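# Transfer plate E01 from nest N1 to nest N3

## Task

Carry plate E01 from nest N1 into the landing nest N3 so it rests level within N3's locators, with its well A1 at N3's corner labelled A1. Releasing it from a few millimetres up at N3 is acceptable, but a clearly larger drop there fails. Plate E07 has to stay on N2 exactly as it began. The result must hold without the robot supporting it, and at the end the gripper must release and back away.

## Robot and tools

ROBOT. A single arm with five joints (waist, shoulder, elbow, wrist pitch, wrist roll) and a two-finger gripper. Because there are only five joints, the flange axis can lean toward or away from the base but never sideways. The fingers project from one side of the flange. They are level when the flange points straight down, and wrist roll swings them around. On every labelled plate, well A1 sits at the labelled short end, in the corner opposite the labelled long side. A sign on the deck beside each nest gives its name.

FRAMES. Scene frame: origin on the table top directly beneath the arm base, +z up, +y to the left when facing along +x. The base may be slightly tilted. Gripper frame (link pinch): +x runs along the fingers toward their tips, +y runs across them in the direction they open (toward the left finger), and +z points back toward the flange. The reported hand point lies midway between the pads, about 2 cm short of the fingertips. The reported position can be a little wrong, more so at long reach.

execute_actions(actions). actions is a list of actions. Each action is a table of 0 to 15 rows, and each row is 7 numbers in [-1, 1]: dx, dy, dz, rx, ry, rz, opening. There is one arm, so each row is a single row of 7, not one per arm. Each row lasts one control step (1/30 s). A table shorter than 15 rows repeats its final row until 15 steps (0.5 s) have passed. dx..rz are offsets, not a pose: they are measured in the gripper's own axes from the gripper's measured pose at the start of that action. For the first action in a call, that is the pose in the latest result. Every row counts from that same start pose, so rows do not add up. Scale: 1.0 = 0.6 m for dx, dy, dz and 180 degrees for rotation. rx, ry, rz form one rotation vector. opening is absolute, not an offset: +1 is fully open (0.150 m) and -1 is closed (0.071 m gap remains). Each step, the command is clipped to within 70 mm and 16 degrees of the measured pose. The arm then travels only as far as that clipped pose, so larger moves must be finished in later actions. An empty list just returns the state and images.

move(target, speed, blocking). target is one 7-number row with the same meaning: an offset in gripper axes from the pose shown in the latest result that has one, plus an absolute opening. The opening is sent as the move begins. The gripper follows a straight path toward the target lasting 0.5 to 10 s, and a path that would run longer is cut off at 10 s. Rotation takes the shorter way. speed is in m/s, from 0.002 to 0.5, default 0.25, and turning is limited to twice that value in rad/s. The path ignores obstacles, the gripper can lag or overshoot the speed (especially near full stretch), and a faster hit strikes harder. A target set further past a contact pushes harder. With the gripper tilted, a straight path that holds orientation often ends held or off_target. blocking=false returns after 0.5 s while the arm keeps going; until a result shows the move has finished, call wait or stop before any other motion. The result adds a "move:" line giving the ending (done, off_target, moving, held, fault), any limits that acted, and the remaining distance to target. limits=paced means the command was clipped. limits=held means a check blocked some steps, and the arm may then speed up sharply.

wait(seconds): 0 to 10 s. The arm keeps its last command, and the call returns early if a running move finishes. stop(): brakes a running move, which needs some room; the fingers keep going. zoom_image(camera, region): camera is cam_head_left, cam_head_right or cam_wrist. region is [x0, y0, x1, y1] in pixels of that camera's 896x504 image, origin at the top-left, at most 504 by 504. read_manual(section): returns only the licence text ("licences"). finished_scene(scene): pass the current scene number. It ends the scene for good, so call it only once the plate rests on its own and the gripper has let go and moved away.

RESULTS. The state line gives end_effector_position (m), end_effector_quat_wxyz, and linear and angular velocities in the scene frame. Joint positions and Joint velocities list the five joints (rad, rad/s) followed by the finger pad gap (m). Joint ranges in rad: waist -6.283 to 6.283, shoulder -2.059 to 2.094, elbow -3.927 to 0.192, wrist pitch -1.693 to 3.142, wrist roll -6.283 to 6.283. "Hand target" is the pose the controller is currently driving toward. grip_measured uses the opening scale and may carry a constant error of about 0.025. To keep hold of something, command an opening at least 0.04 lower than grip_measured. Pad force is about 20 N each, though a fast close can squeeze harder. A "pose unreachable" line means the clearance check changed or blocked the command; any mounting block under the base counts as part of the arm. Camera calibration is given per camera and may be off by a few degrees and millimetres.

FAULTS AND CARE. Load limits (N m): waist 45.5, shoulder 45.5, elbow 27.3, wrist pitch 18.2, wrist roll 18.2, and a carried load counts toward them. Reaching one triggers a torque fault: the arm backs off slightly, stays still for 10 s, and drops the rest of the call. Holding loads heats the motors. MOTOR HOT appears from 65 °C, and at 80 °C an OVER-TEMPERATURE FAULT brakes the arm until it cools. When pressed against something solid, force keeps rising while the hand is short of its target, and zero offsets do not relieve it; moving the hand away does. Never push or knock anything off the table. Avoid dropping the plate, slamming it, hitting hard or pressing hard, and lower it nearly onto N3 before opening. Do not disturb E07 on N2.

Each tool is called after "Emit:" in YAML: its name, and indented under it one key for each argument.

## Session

Emit:
execute_actions:
  actions: []

Scene clock: 0.00 s.
end_effector_position=(+0.3716, +0.1393, +0.1030) grip_measured=+1.00 end_effector_quat_wxyz=(+0.977, -0.024, +0.132, +0.164) end_effector_velocity=(+0.000, +0.001, +0.000) end_effector_angular_velocity=(+0.000, -0.001, +0.002)
Joint positions: [ 0.393 -0.203 -0.255  0.714  0.048  0.15 ]
Joint velocities: [ 0.002  0.    -0.001 -0.    -0.     0.   ]
Motor temperatures (°C, as the motors report them): [34 37 38 38 45]
Hand target: +0.372, +0.139, +0.103; +0.977, -0.024, +0.132, +0.164
camera_calibration (this result's frames):
cam_wrist: T_world_to_cam=[[0.366543, -0.911119, 0.188437, -0.0304791], [-0.823715, -0.411957, -0.389596, 0.406355], [0.432596, -0.0124144, -0.901502, 0.0404605], [0, 0, 0, 1]] pos_world=[0.328389, 0.140133, 0.200533]

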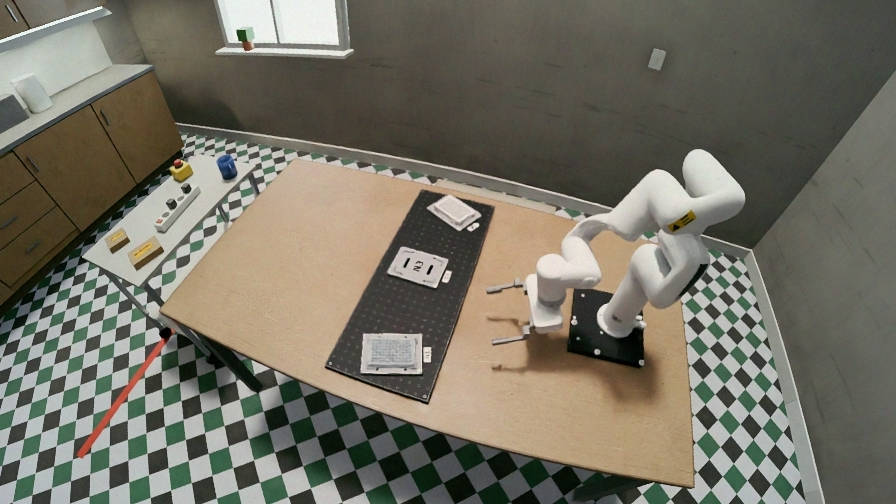

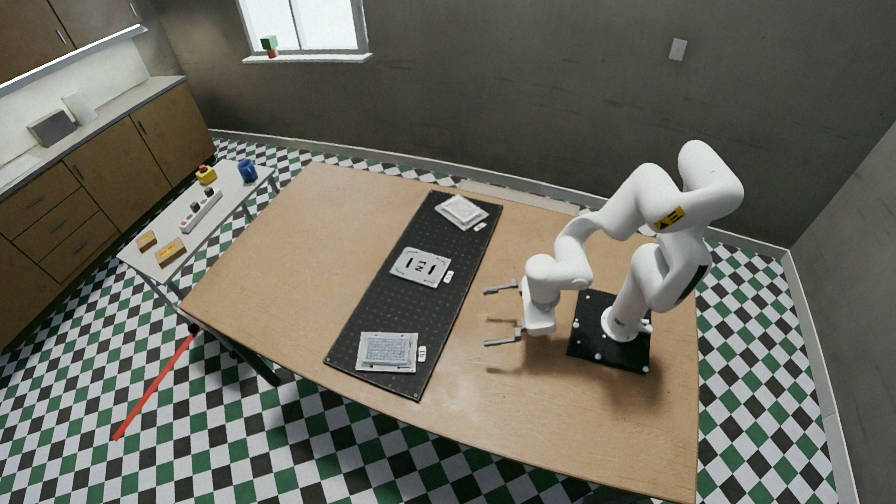

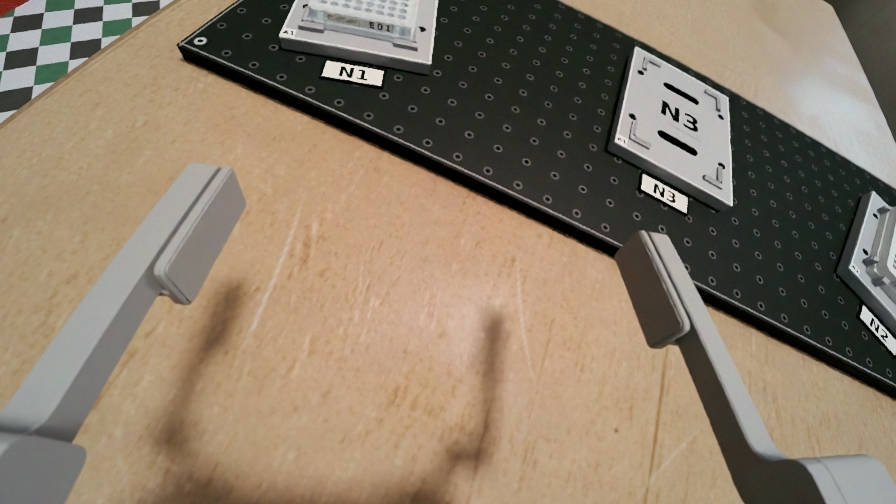

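Emit:
move:
  target: [0.047, -0.075, 0.27, 0, -0.085, -0.05, 1]
  speed: 0.3

Scene clock: 1.43 s.
end_effector_position=(+0.4519, +0.1201, +0.2517) grip_measured=+1.00 end_effector_quat_wxyz=(+0.996, +0.004, +0.002, +0.089) end_effector_velocity=(+0.002, -0.000, +0.003) end_effector_angular_velocity=(+0.002, -0.006, -0.002)
Joint positions: [ 0.319 -0.424 -0.421  0.835  0.126  0.15 ]
Joint velocities: [-0.002 -0.001 -0.004 -0.     0.     0.   ]
Motor temperatures (°C, as the motors report them): [34 37 38 38 45]
Hand target: +0.452, +0.120, +0.252; +0.996, +0.004, +0.002, +0.089
Off the commanded pose: 0.001 m, 2 deg.
move: done
camera_calibration (this result's frames):
cam_wrist: T_world_to_cam=[[0.172557, -0.96771, 0.183741, -0.00981519], [-0.746642, -0.250173, -0.616392, 0.525297], [0.642456, -0.0308257, -0.765703, 0.0126663], [0, 0, 0, 1]] pos_world=[0.385765, 0.122307, 0.335291]

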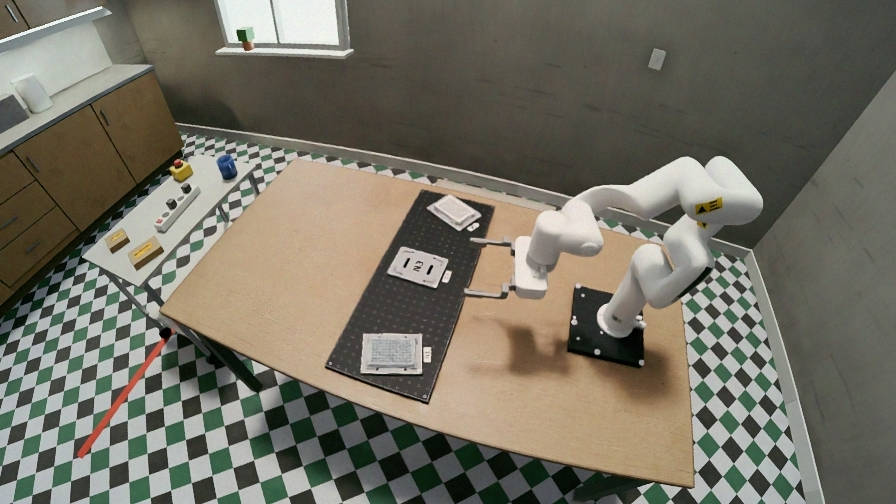

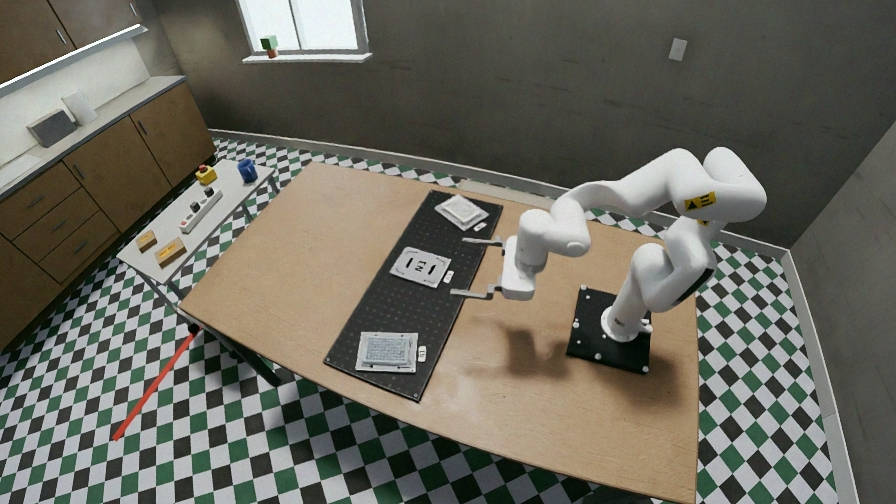

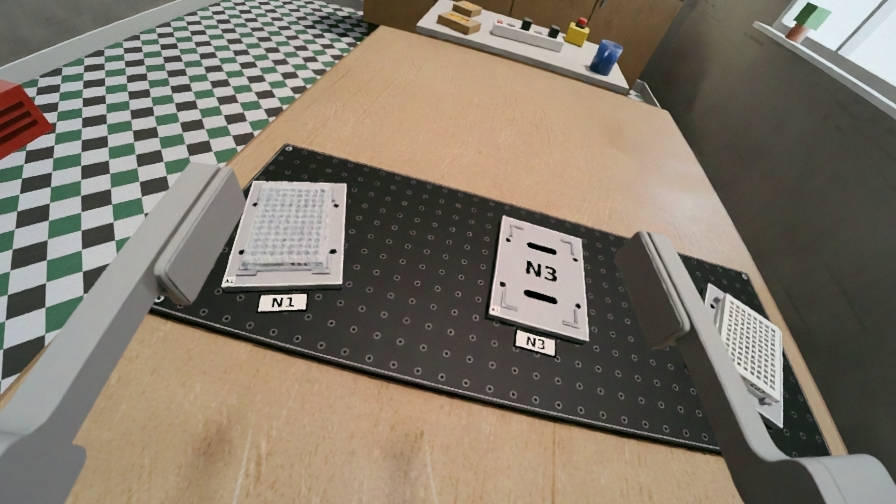

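Emit:
zoom_image:
  camera: "cam_wrist"
  region: [215, 170, 355, 310]

Emit:
zoom_image:
  camera: "cam_wrist"
  region: [470, 205, 610, 355]

Region (215, 170, 355, 310) of cam_wrist's 896x504 image, scaled by 3.600, with more detail than that image has.

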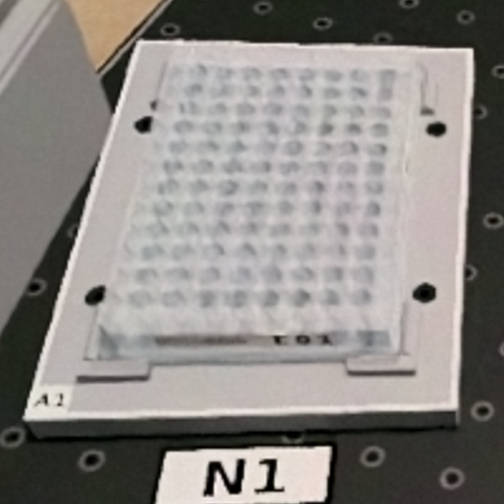

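Region (470, 205, 610, 355) of cam_wrist's 896x504 image, scaled by 3.360, with more detail than that image has; it fills the left 470 columns of this view, and the rest is white.

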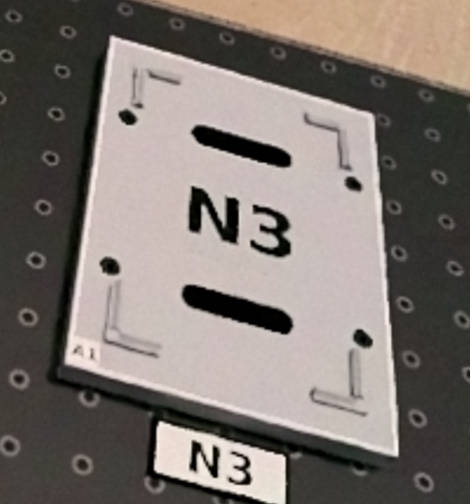

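Emit:
move:
  target: [0.3245, 0.2535, -0.3, 0, 0, 0.053, -0.15]
  speed: 0.3

Scene clock: 3.90 s.
end_effector_position=(+0.6163, +0.3054, +0.0729) grip_measured=-0.15 end_effector_quat_wxyz=(+0.985, +0.005, +0.002, +0.171) end_effector_velocity=(+0.002, +0.000, -0.001) end_effector_angular_velocity=(-0.001, +0.001, -0.001)
Joint positions: [ 0.508  0.675 -1.216  0.53   0.149  0.105]
Joint velocities: [-0.001  0.008 -0.011  0.004  0.     0.   ]
Motor temperatures (°C, as the motors report them): [34 38 39 38 45]
Hand target: +0.616, +0.305, +0.073; +0.985, +0.005, +0.002, +0.171
Off the commanded pose: 0.001 m, 0 deg.
move: done; limits=paced
camera_calibration (this result's frames):
cam_wrist: T_world_to_cam=[[0.330479, -0.926226, 0.181353, 0.064185], [-0.694684, -0.368786, -0.617585, 0.588395], [0.638903, 0.0781156, -0.765311, -0.255221], [0, 0, 0, 1]] pos_world=[0.550599, 0.296378, 0.15642]

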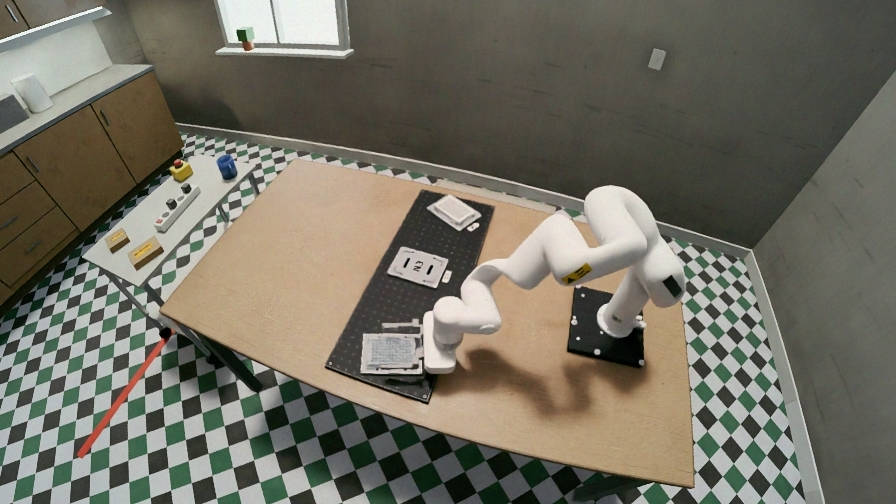

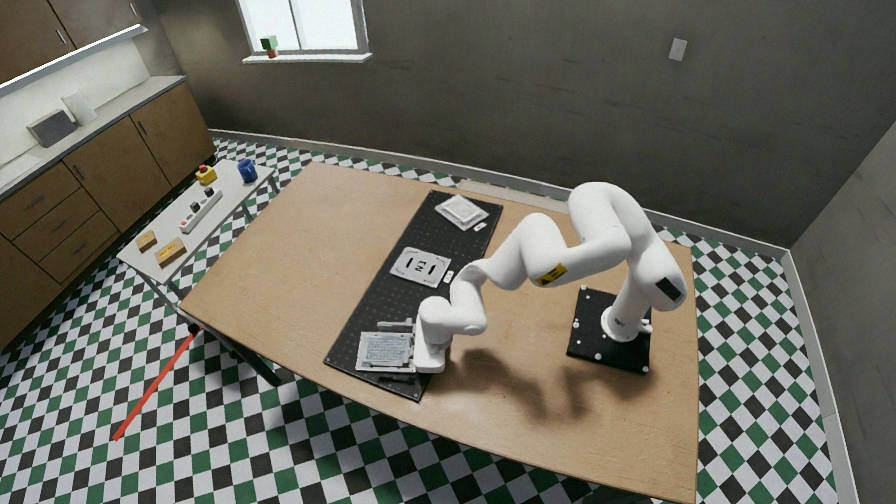

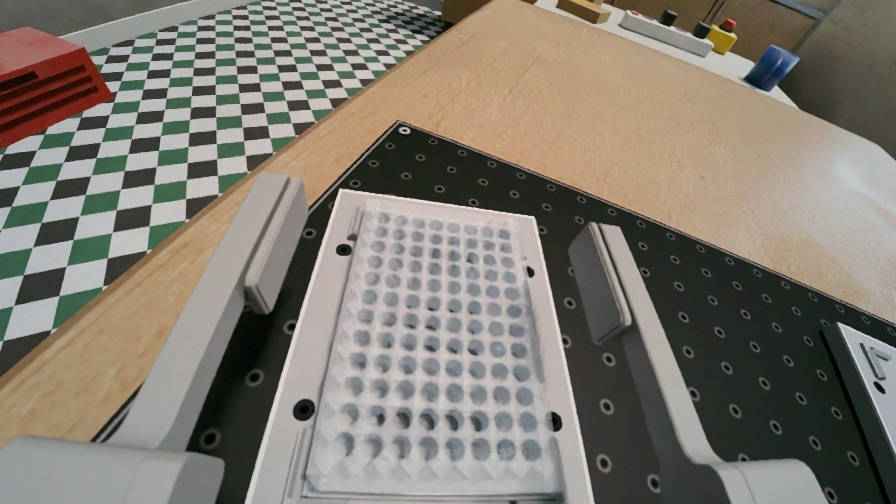

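Emit:
move:
  target: [0, 0, -0.042, 0, 0, 0, -0.15]
  speed: 0.08

Scene clock: 4.80 s.
end_effector_position=(+0.6163, +0.3057, +0.0481) grip_measured=-0.15 end_effector_quat_wxyz=(+0.985, +0.005, +0.002, +0.171) end_effector_velocity=(+0.001, -0.001, -0.002) end_effector_angular_velocity=(+0.000, -0.001, -0.002)
Joint positions: [ 0.508  0.74  -1.237  0.486  0.149  0.105]
Joint velocities: [-0.001  0.006 -0.004 -0.003  0.001  0.   ]
Motor temperatures (°C, as the motors report them): [34 38 40 38 45]
Hand target: +0.616, +0.306, +0.048; +0.985, +0.005, +0.002, +0.171
Off the commanded pose: 0.001 m, 0 deg.
move: done
camera_calibration (this result's frames):
cam_wrist: T_world_to_cam=[[0.330404, -0.926266, 0.181285, 0.0690037], [-0.694433, -0.36865, -0.617948, 0.573088], [0.639215, 0.0782829, -0.765033, -0.274425], [0, 0, 0, 1]] pos_world=[0.550589, 0.296667, 0.131685]

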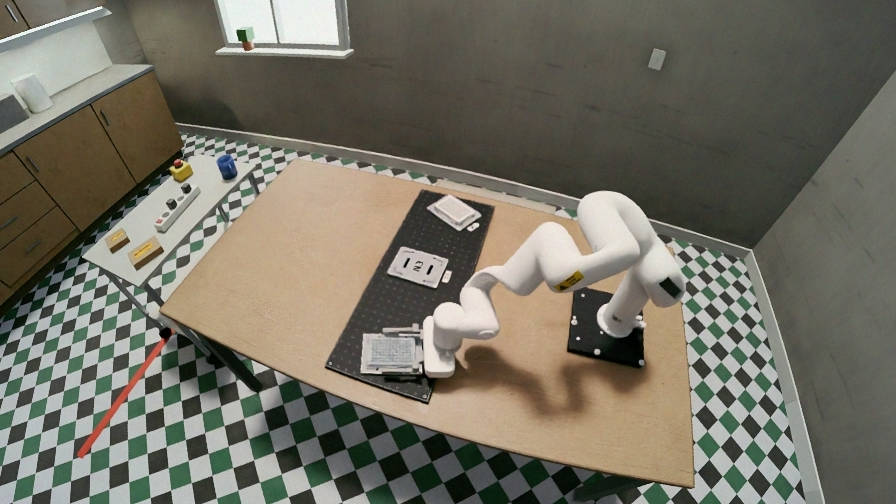

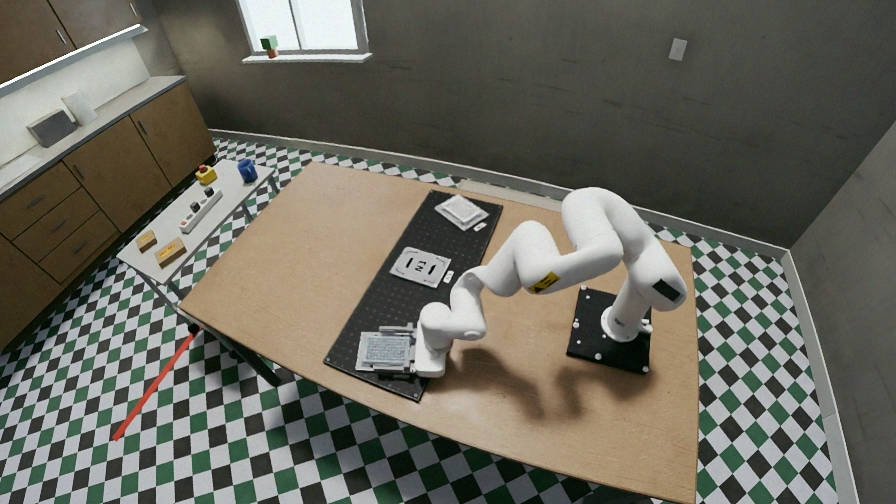

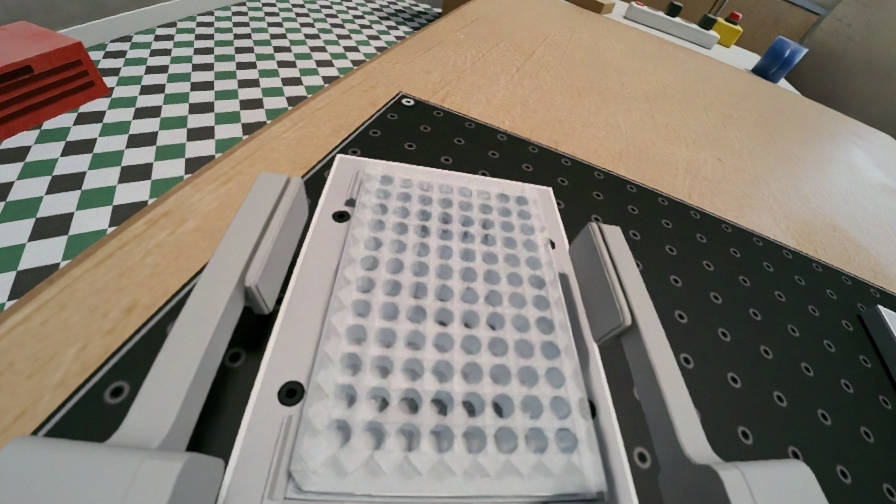

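Emit:
move:
  target: [-0.007, -0.008, -0.01, 0, 0, 0, -0.15]
  speed: 0.04

Scene clock: 5.63 s.
end_effector_position=(+0.6140, +0.2999, +0.0422) grip_measured=-0.15 end_effector_quat_wxyz=(+0.985, +0.005, +0.002, +0.171) end_effector_velocity=(-0.001, +0.002, +0.000) end_effector_angular_velocity=(+0.002, -0.003, +0.004)
Joint positions: [ 0.5    0.745 -1.221  0.466  0.141  0.105]
Joint velocities: [ 0.003 -0.     0.002 -0.005 -0.001  0.   ]
Motor temperatures (°C, as the motors report them): [34 38 40 38 45]
Hand target: +0.614, +0.300, +0.042; +0.985, +0.005, +0.002, +0.171
Off the commanded pose: 0.000 m, 0 deg.
move: done
camera_calibration (this result's frames):
cam_wrist: T_world_to_cam=[[0.330389, -0.926257, 0.181361, 0.0655174], [-0.694398, -0.368684, -0.617967, 0.565705], [0.639261, 0.0782329, -0.765, -0.277059], [0, 0, 0, 1]] pos_world=[0.548291, 0.290928, 0.125755]

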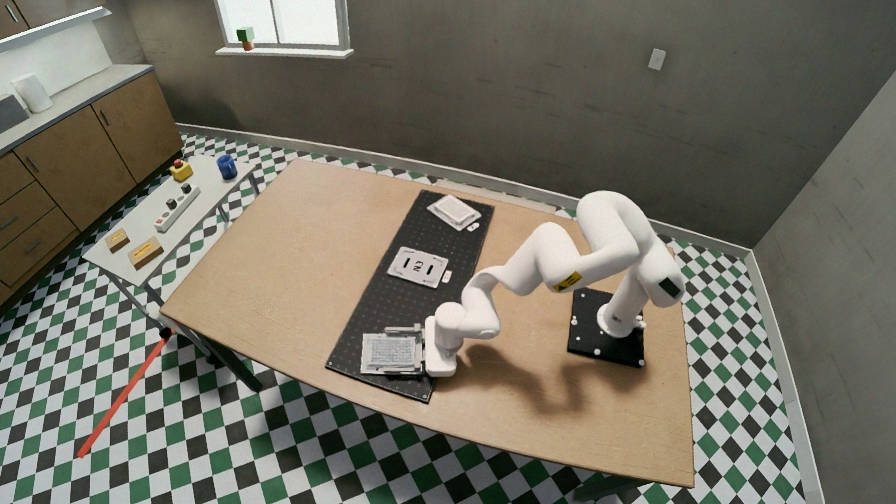

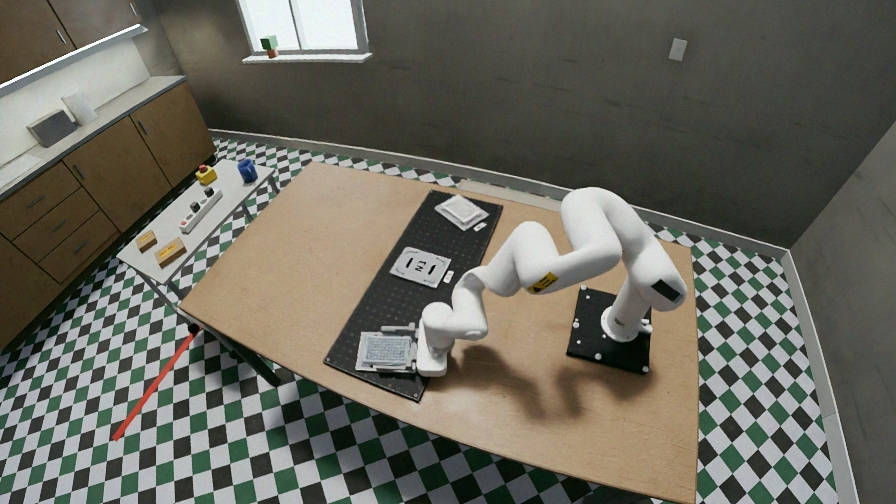

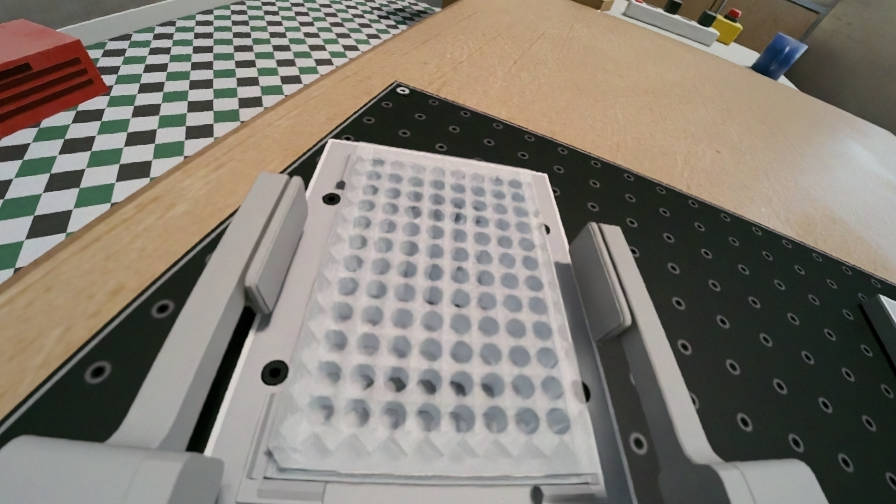

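Emit:
move:
  target: [0, 0, 0, 0, 0, 0, -0.85]

Emit:
move:
  target: [0, 0, 0.075, 0, 0, 0, -0.85]
  speed: 0.08

Scene clock: 6.43 s.
end_effector_position=(+0.6140, +0.2999, +0.0422) grip_measured=-0.73 end_effector_quat_wxyz=(+0.985, +0.005, +0.002, +0.171) end_effector_velocity=(-0.001, +0.001, -0.000) end_effector_angular_velocity=(-0.000, +0.000, +0.003)
Joint positions: [ 0.5    0.745 -1.221  0.466  0.141  0.082]
Joint velocities: [ 0.002 -0.     0.     0.    -0.001  0.   ]
Motor temperatures (°C, as the motors report them): [34 38 40 38 45]
Hand target: +0.614, +0.300, +0.042; +0.985, +0.005, +0.002, +0.171
Off the commanded pose: 0.000 m, 0 deg.
move: done
camera_calibration (this result's frames):
cam_wrist: T_world_to_cam=[[0.330392, -0.926254, 0.181368, 0.0655136], [-0.694427, -0.368696, -0.617928, 0.565696], [0.639228, 0.0782117, -0.76503, -0.277042], [0, 0, 0, 1]] pos_world=[0.548282, 0.29092, 0.125731]

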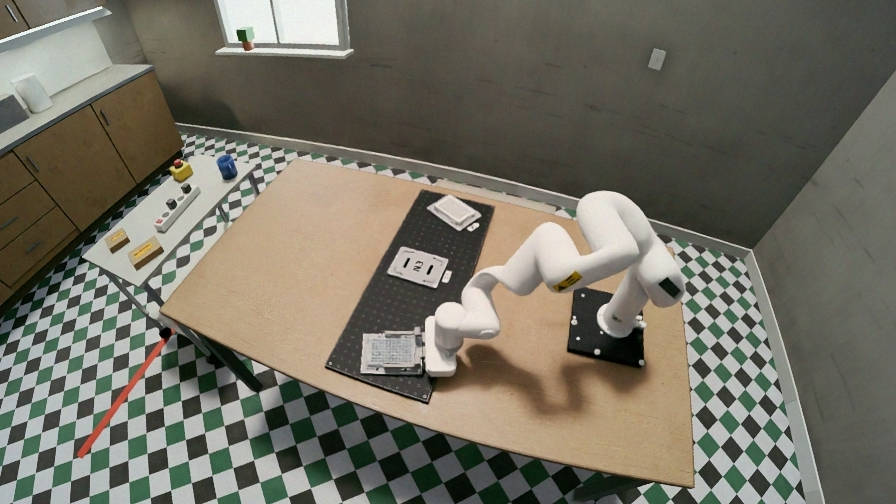

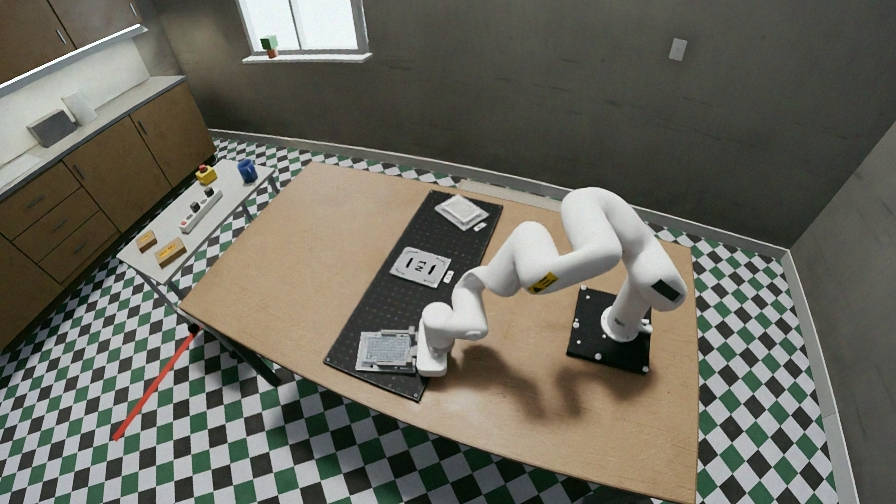

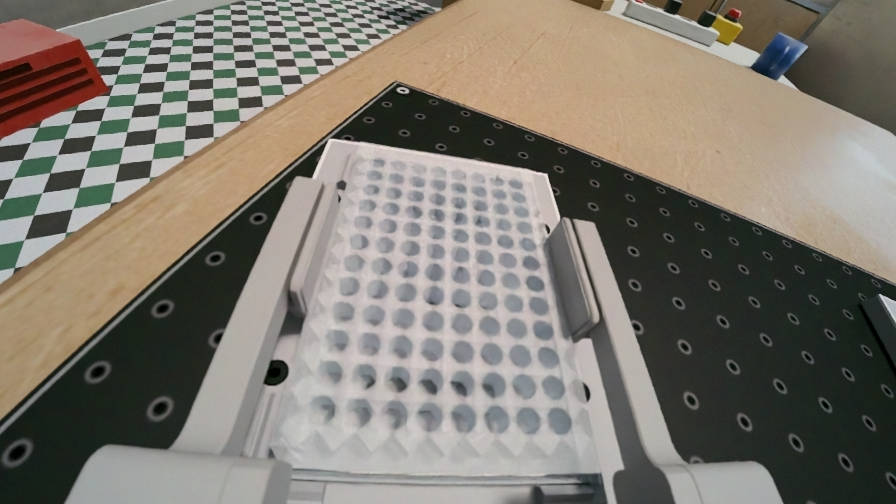

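Scene clock: 7.40 s.
end_effector_position=(+0.6139, +0.2994, +0.0865) grip_measured=-0.73 end_effector_quat_wxyz=(+0.985, +0.005, +0.002, +0.171) end_effector_velocity=(+0.001, -0.001, +0.003) end_effector_angular_velocity=(+0.000, -0.001, -0.002)
Joint positions: [ 0.5    0.629 -1.186  0.546  0.141  0.082]
Joint velocities: [-0.001 -0.008  0.001  0.006  0.001  0.   ]
Motor temperatures (°C, as the motors report them): [34 38 40 38 45]
Hand target: +0.614, +0.299, +0.087; +0.985, +0.005, +0.002, +0.171
Off the commanded pose: 0.001 m, 0 deg.
move: done
camera_calibration (this result's frames):
cam_wrist: T_world_to_cam=[[0.330507, -0.926194, 0.181467, 0.0568877], [-0.694812, -0.3689, -0.617373, 0.59311], [0.63875, 0.0779612, -0.765454, -0.242656], [0, 0, 0, 1]] pos_world=[0.548294, 0.290405, 0.170105]

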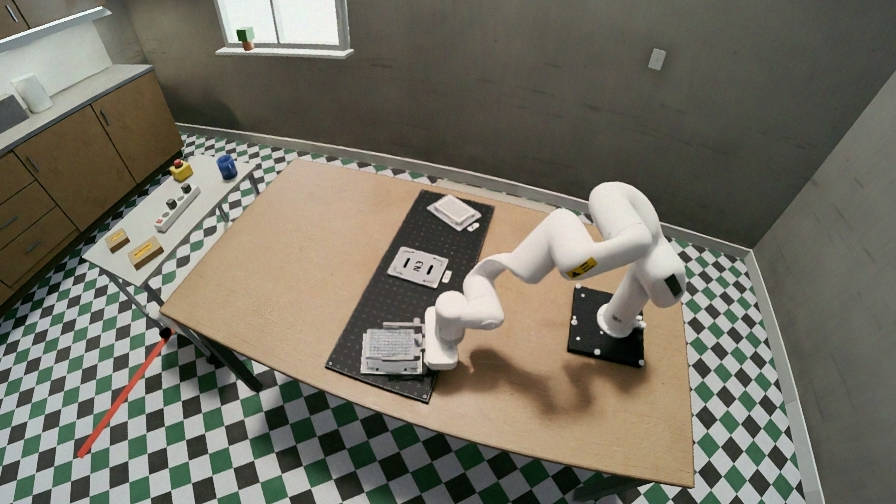

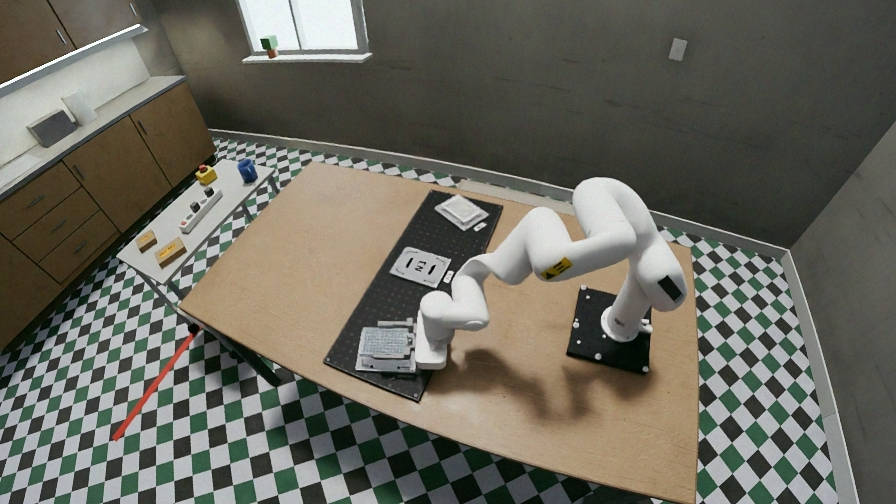

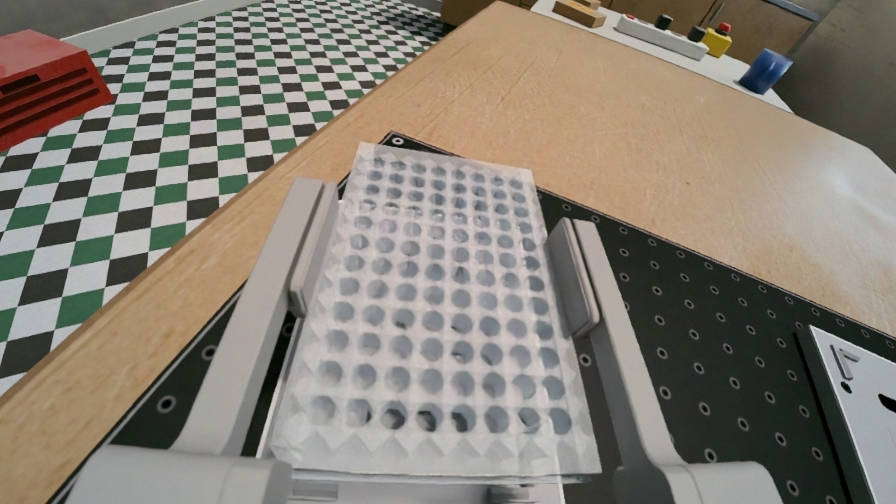

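Emit:
move:
  target: [-0.131, -0.519, -0.05, 0, 0, -0.123, -0.85]
  speed: 0.2

Scene clock: 9.70 s.
end_effector_position=(+0.6448, -0.0191, +0.0531) grip_measured=-0.73 end_effector_quat_wxyz=(+1.000, +0.002, +0.003, -0.021) end_effector_velocity=(+0.001, -0.003, -0.001) end_effector_angular_velocity=(-0.000, +0.001, -0.003)
Joint positions: [-0.011  0.625 -1.04   0.407  0.016  0.082]
Joint velocities: [-0.005  0.003 -0.004  0.002 -0.002 -0.   ]
Motor temperatures (°C, as the motors report them): [34 38 41 38 45]
Hand target: +0.645, -0.020, +0.053; +1.000, +0.002, +0.003, -0.021
Off the commanded pose: 0.001 m, 0 deg.
move: done
camera_calibration (this result's frames):
cam_wrist: T_world_to_cam=[[-0.0415345, -0.981288, 0.188011, -0.00375037], [-0.785298, -0.0842774, -0.613355, 0.53995], [0.617723, -0.17312, -0.767103, -0.2543], [0, 0, 0, 1]] pos_world=[0.580953, -0.00219898, 0.136812]

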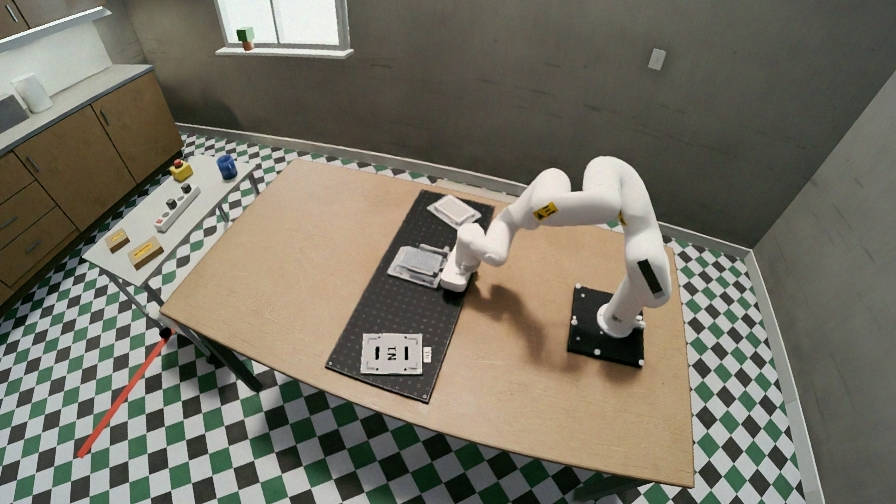

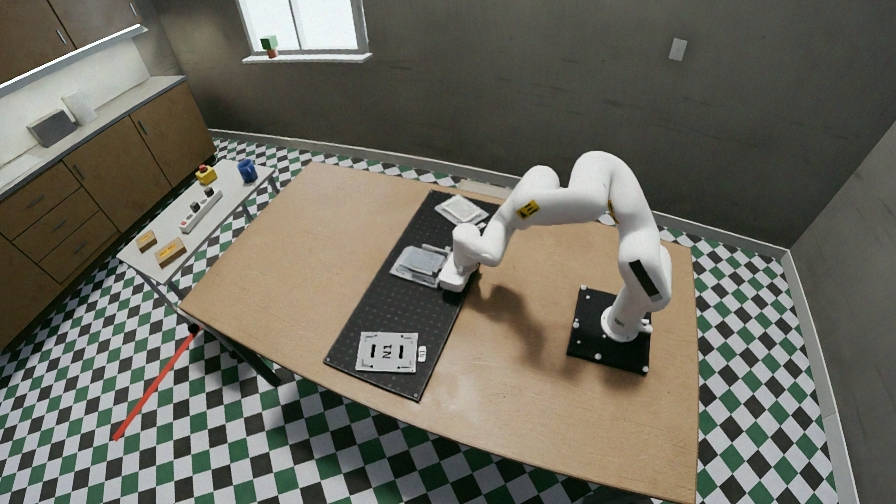

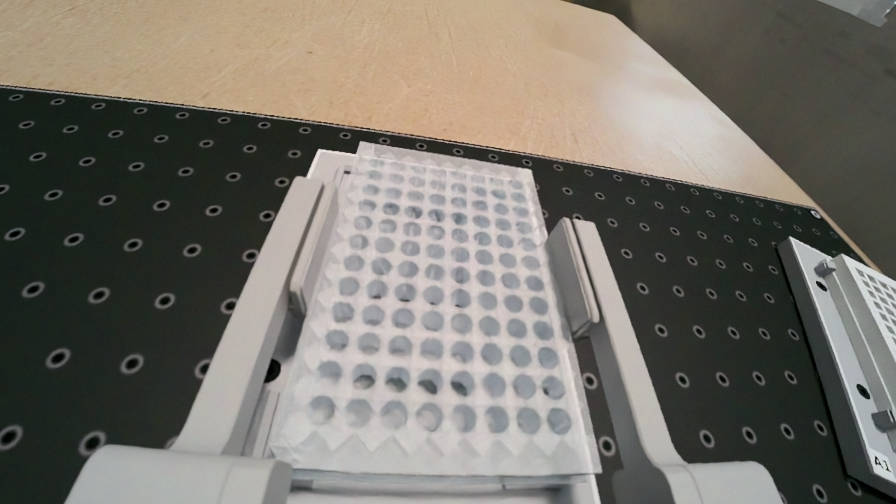

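Emit:
execute_actions:
  actions: []

Scene clock: 9.93 s.
end_effector_position=(+0.6448, -0.0195, +0.0530) grip_measured=-0.73 end_effector_quat_wxyz=(+1.000, +0.002, +0.003, -0.021) end_effector_velocity=(+0.001, -0.001, +0.001) end_effector_angular_velocity=(-0.000, -0.001, -0.001)
Joint positions: [-0.011  0.625 -1.04   0.407  0.016  0.082]
Joint velocities: [-0.001  0.    -0.002 -0.     0.     0.   ]
Motor temperatures (°C, as the motors report them): [34 38 41 38 45]
Hand target: +0.645, -0.020, +0.053; +1.000, +0.002, +0.003, -0.021
Off the commanded pose: 0.001 m, 0 deg.
camera_calibration (this result's frames):
cam_wrist: T_world_to_cam=[[-0.0419683, -0.981268, 0.188019, -0.00379652], [-0.785375, -0.0839242, -0.613305, 0.539975], [0.617596, -0.173405, -0.767142, -0.254352], [0, 0, 0, 1]] pos_world=[0.58101, -0.00251433, 0.136759]

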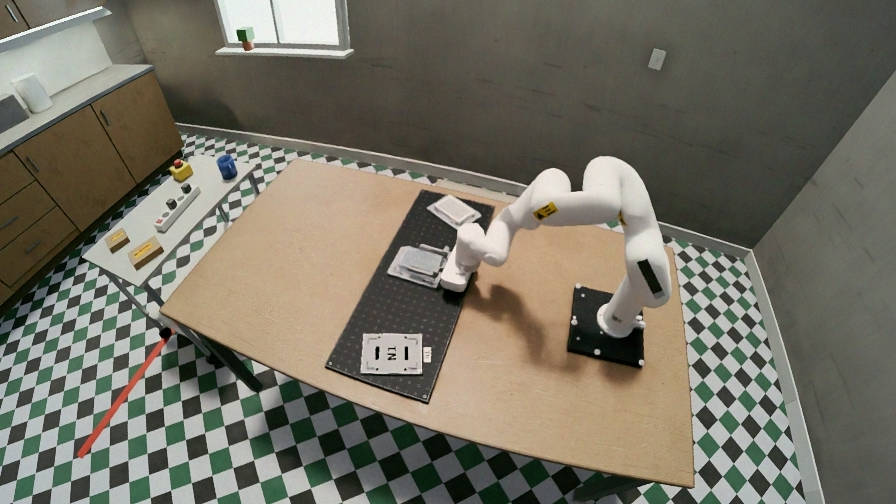

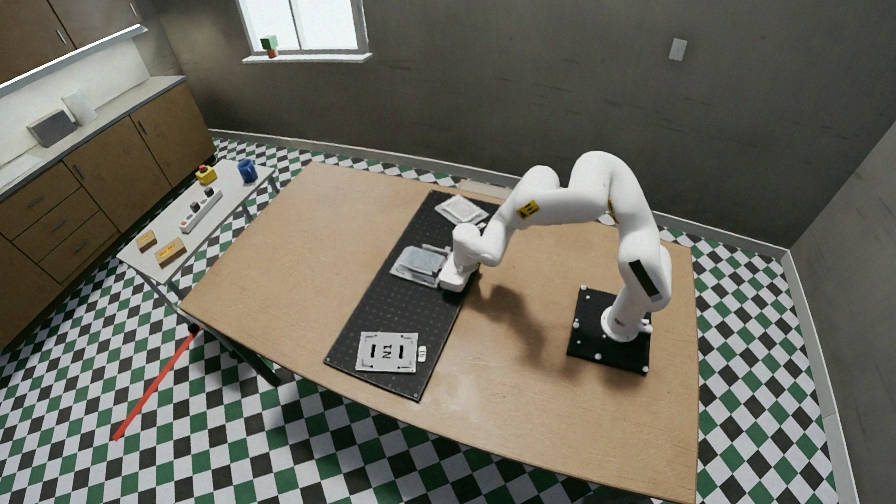

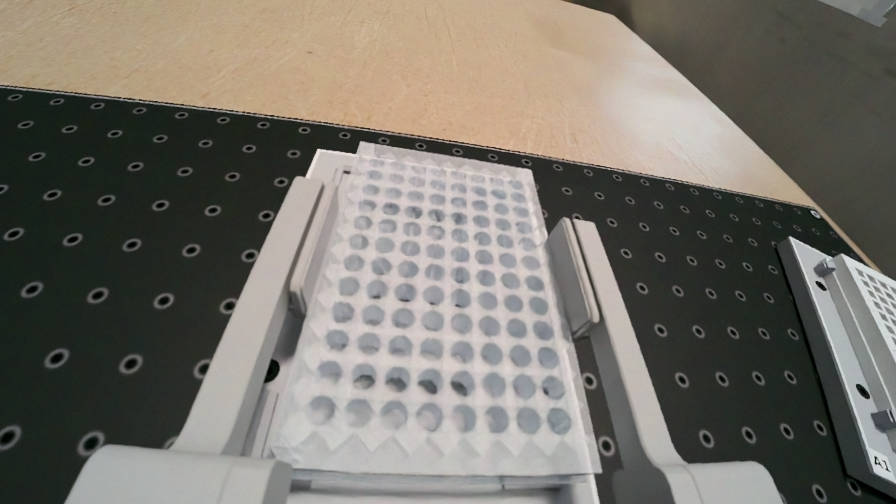

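Emit:
move:
  target: [0.005,0.007,0,0,0,0,-0.85]
  speed: 0.03

Scene clock: 10.73 s.
end_effector_position=(+0.6479, -0.0155, +0.0530) grip_measured=-0.73 end_effector_quat_wxyz=(+1.000, +0.002, +0.003, -0.021) end_effector_velocity=(+0.001, +0.002, -0.001) end_effector_angular_velocity=(+0.000, +0.004, -0.001)
Joint positions: [-0.003  0.631 -1.053  0.413  0.024  0.082]
Joint velocities: [ 0.003  0.002 -0.005  0.006  0.004 -0.   ]
Motor temperatures (°C, as the motors report them): [34 38 41 38 45]
Hand target: +0.648, -0.015, +0.053; +1.000, +0.002, +0.003, -0.021
Off the commanded pose: 0.000 m, 0 deg.
move: done
camera_calibration (this result's frames):
cam_wrist: T_world_to_cam=[[-0.0419335, -0.981282, 0.187954, 0.000164173], [-0.78535, -0.0839175, -0.613337, 0.542698], [0.61763, -0.173329, -0.767131, -0.255569], [0, 0, 0, 1]] pos_world=[0.584062, 0.00140542, 0.136771]

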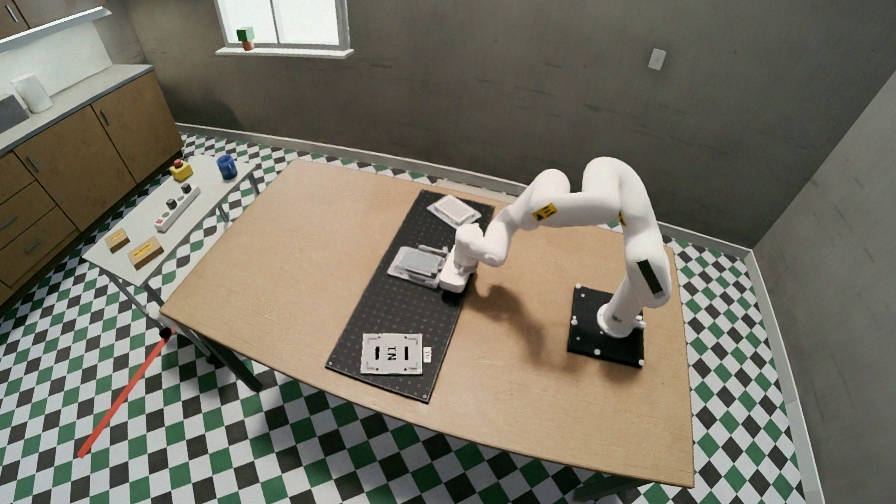

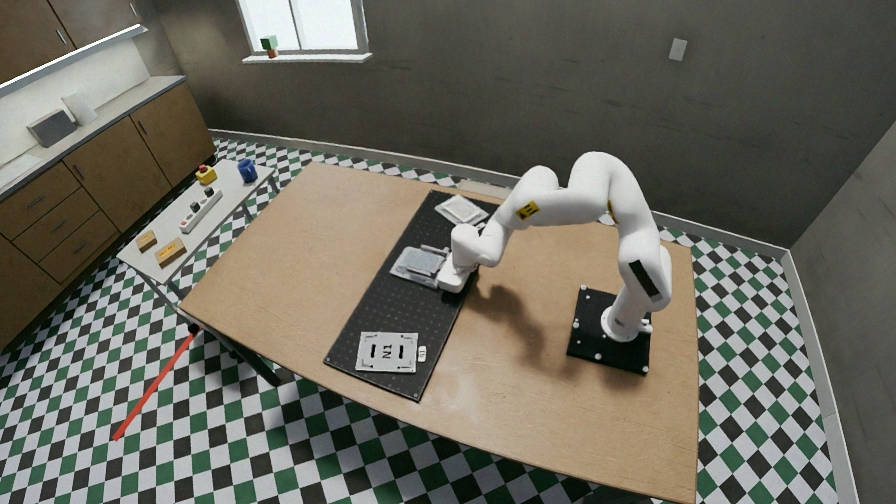

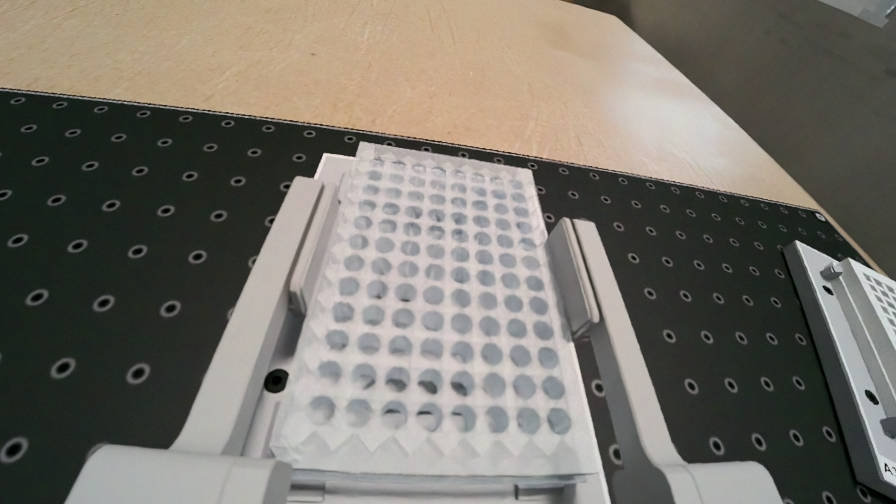

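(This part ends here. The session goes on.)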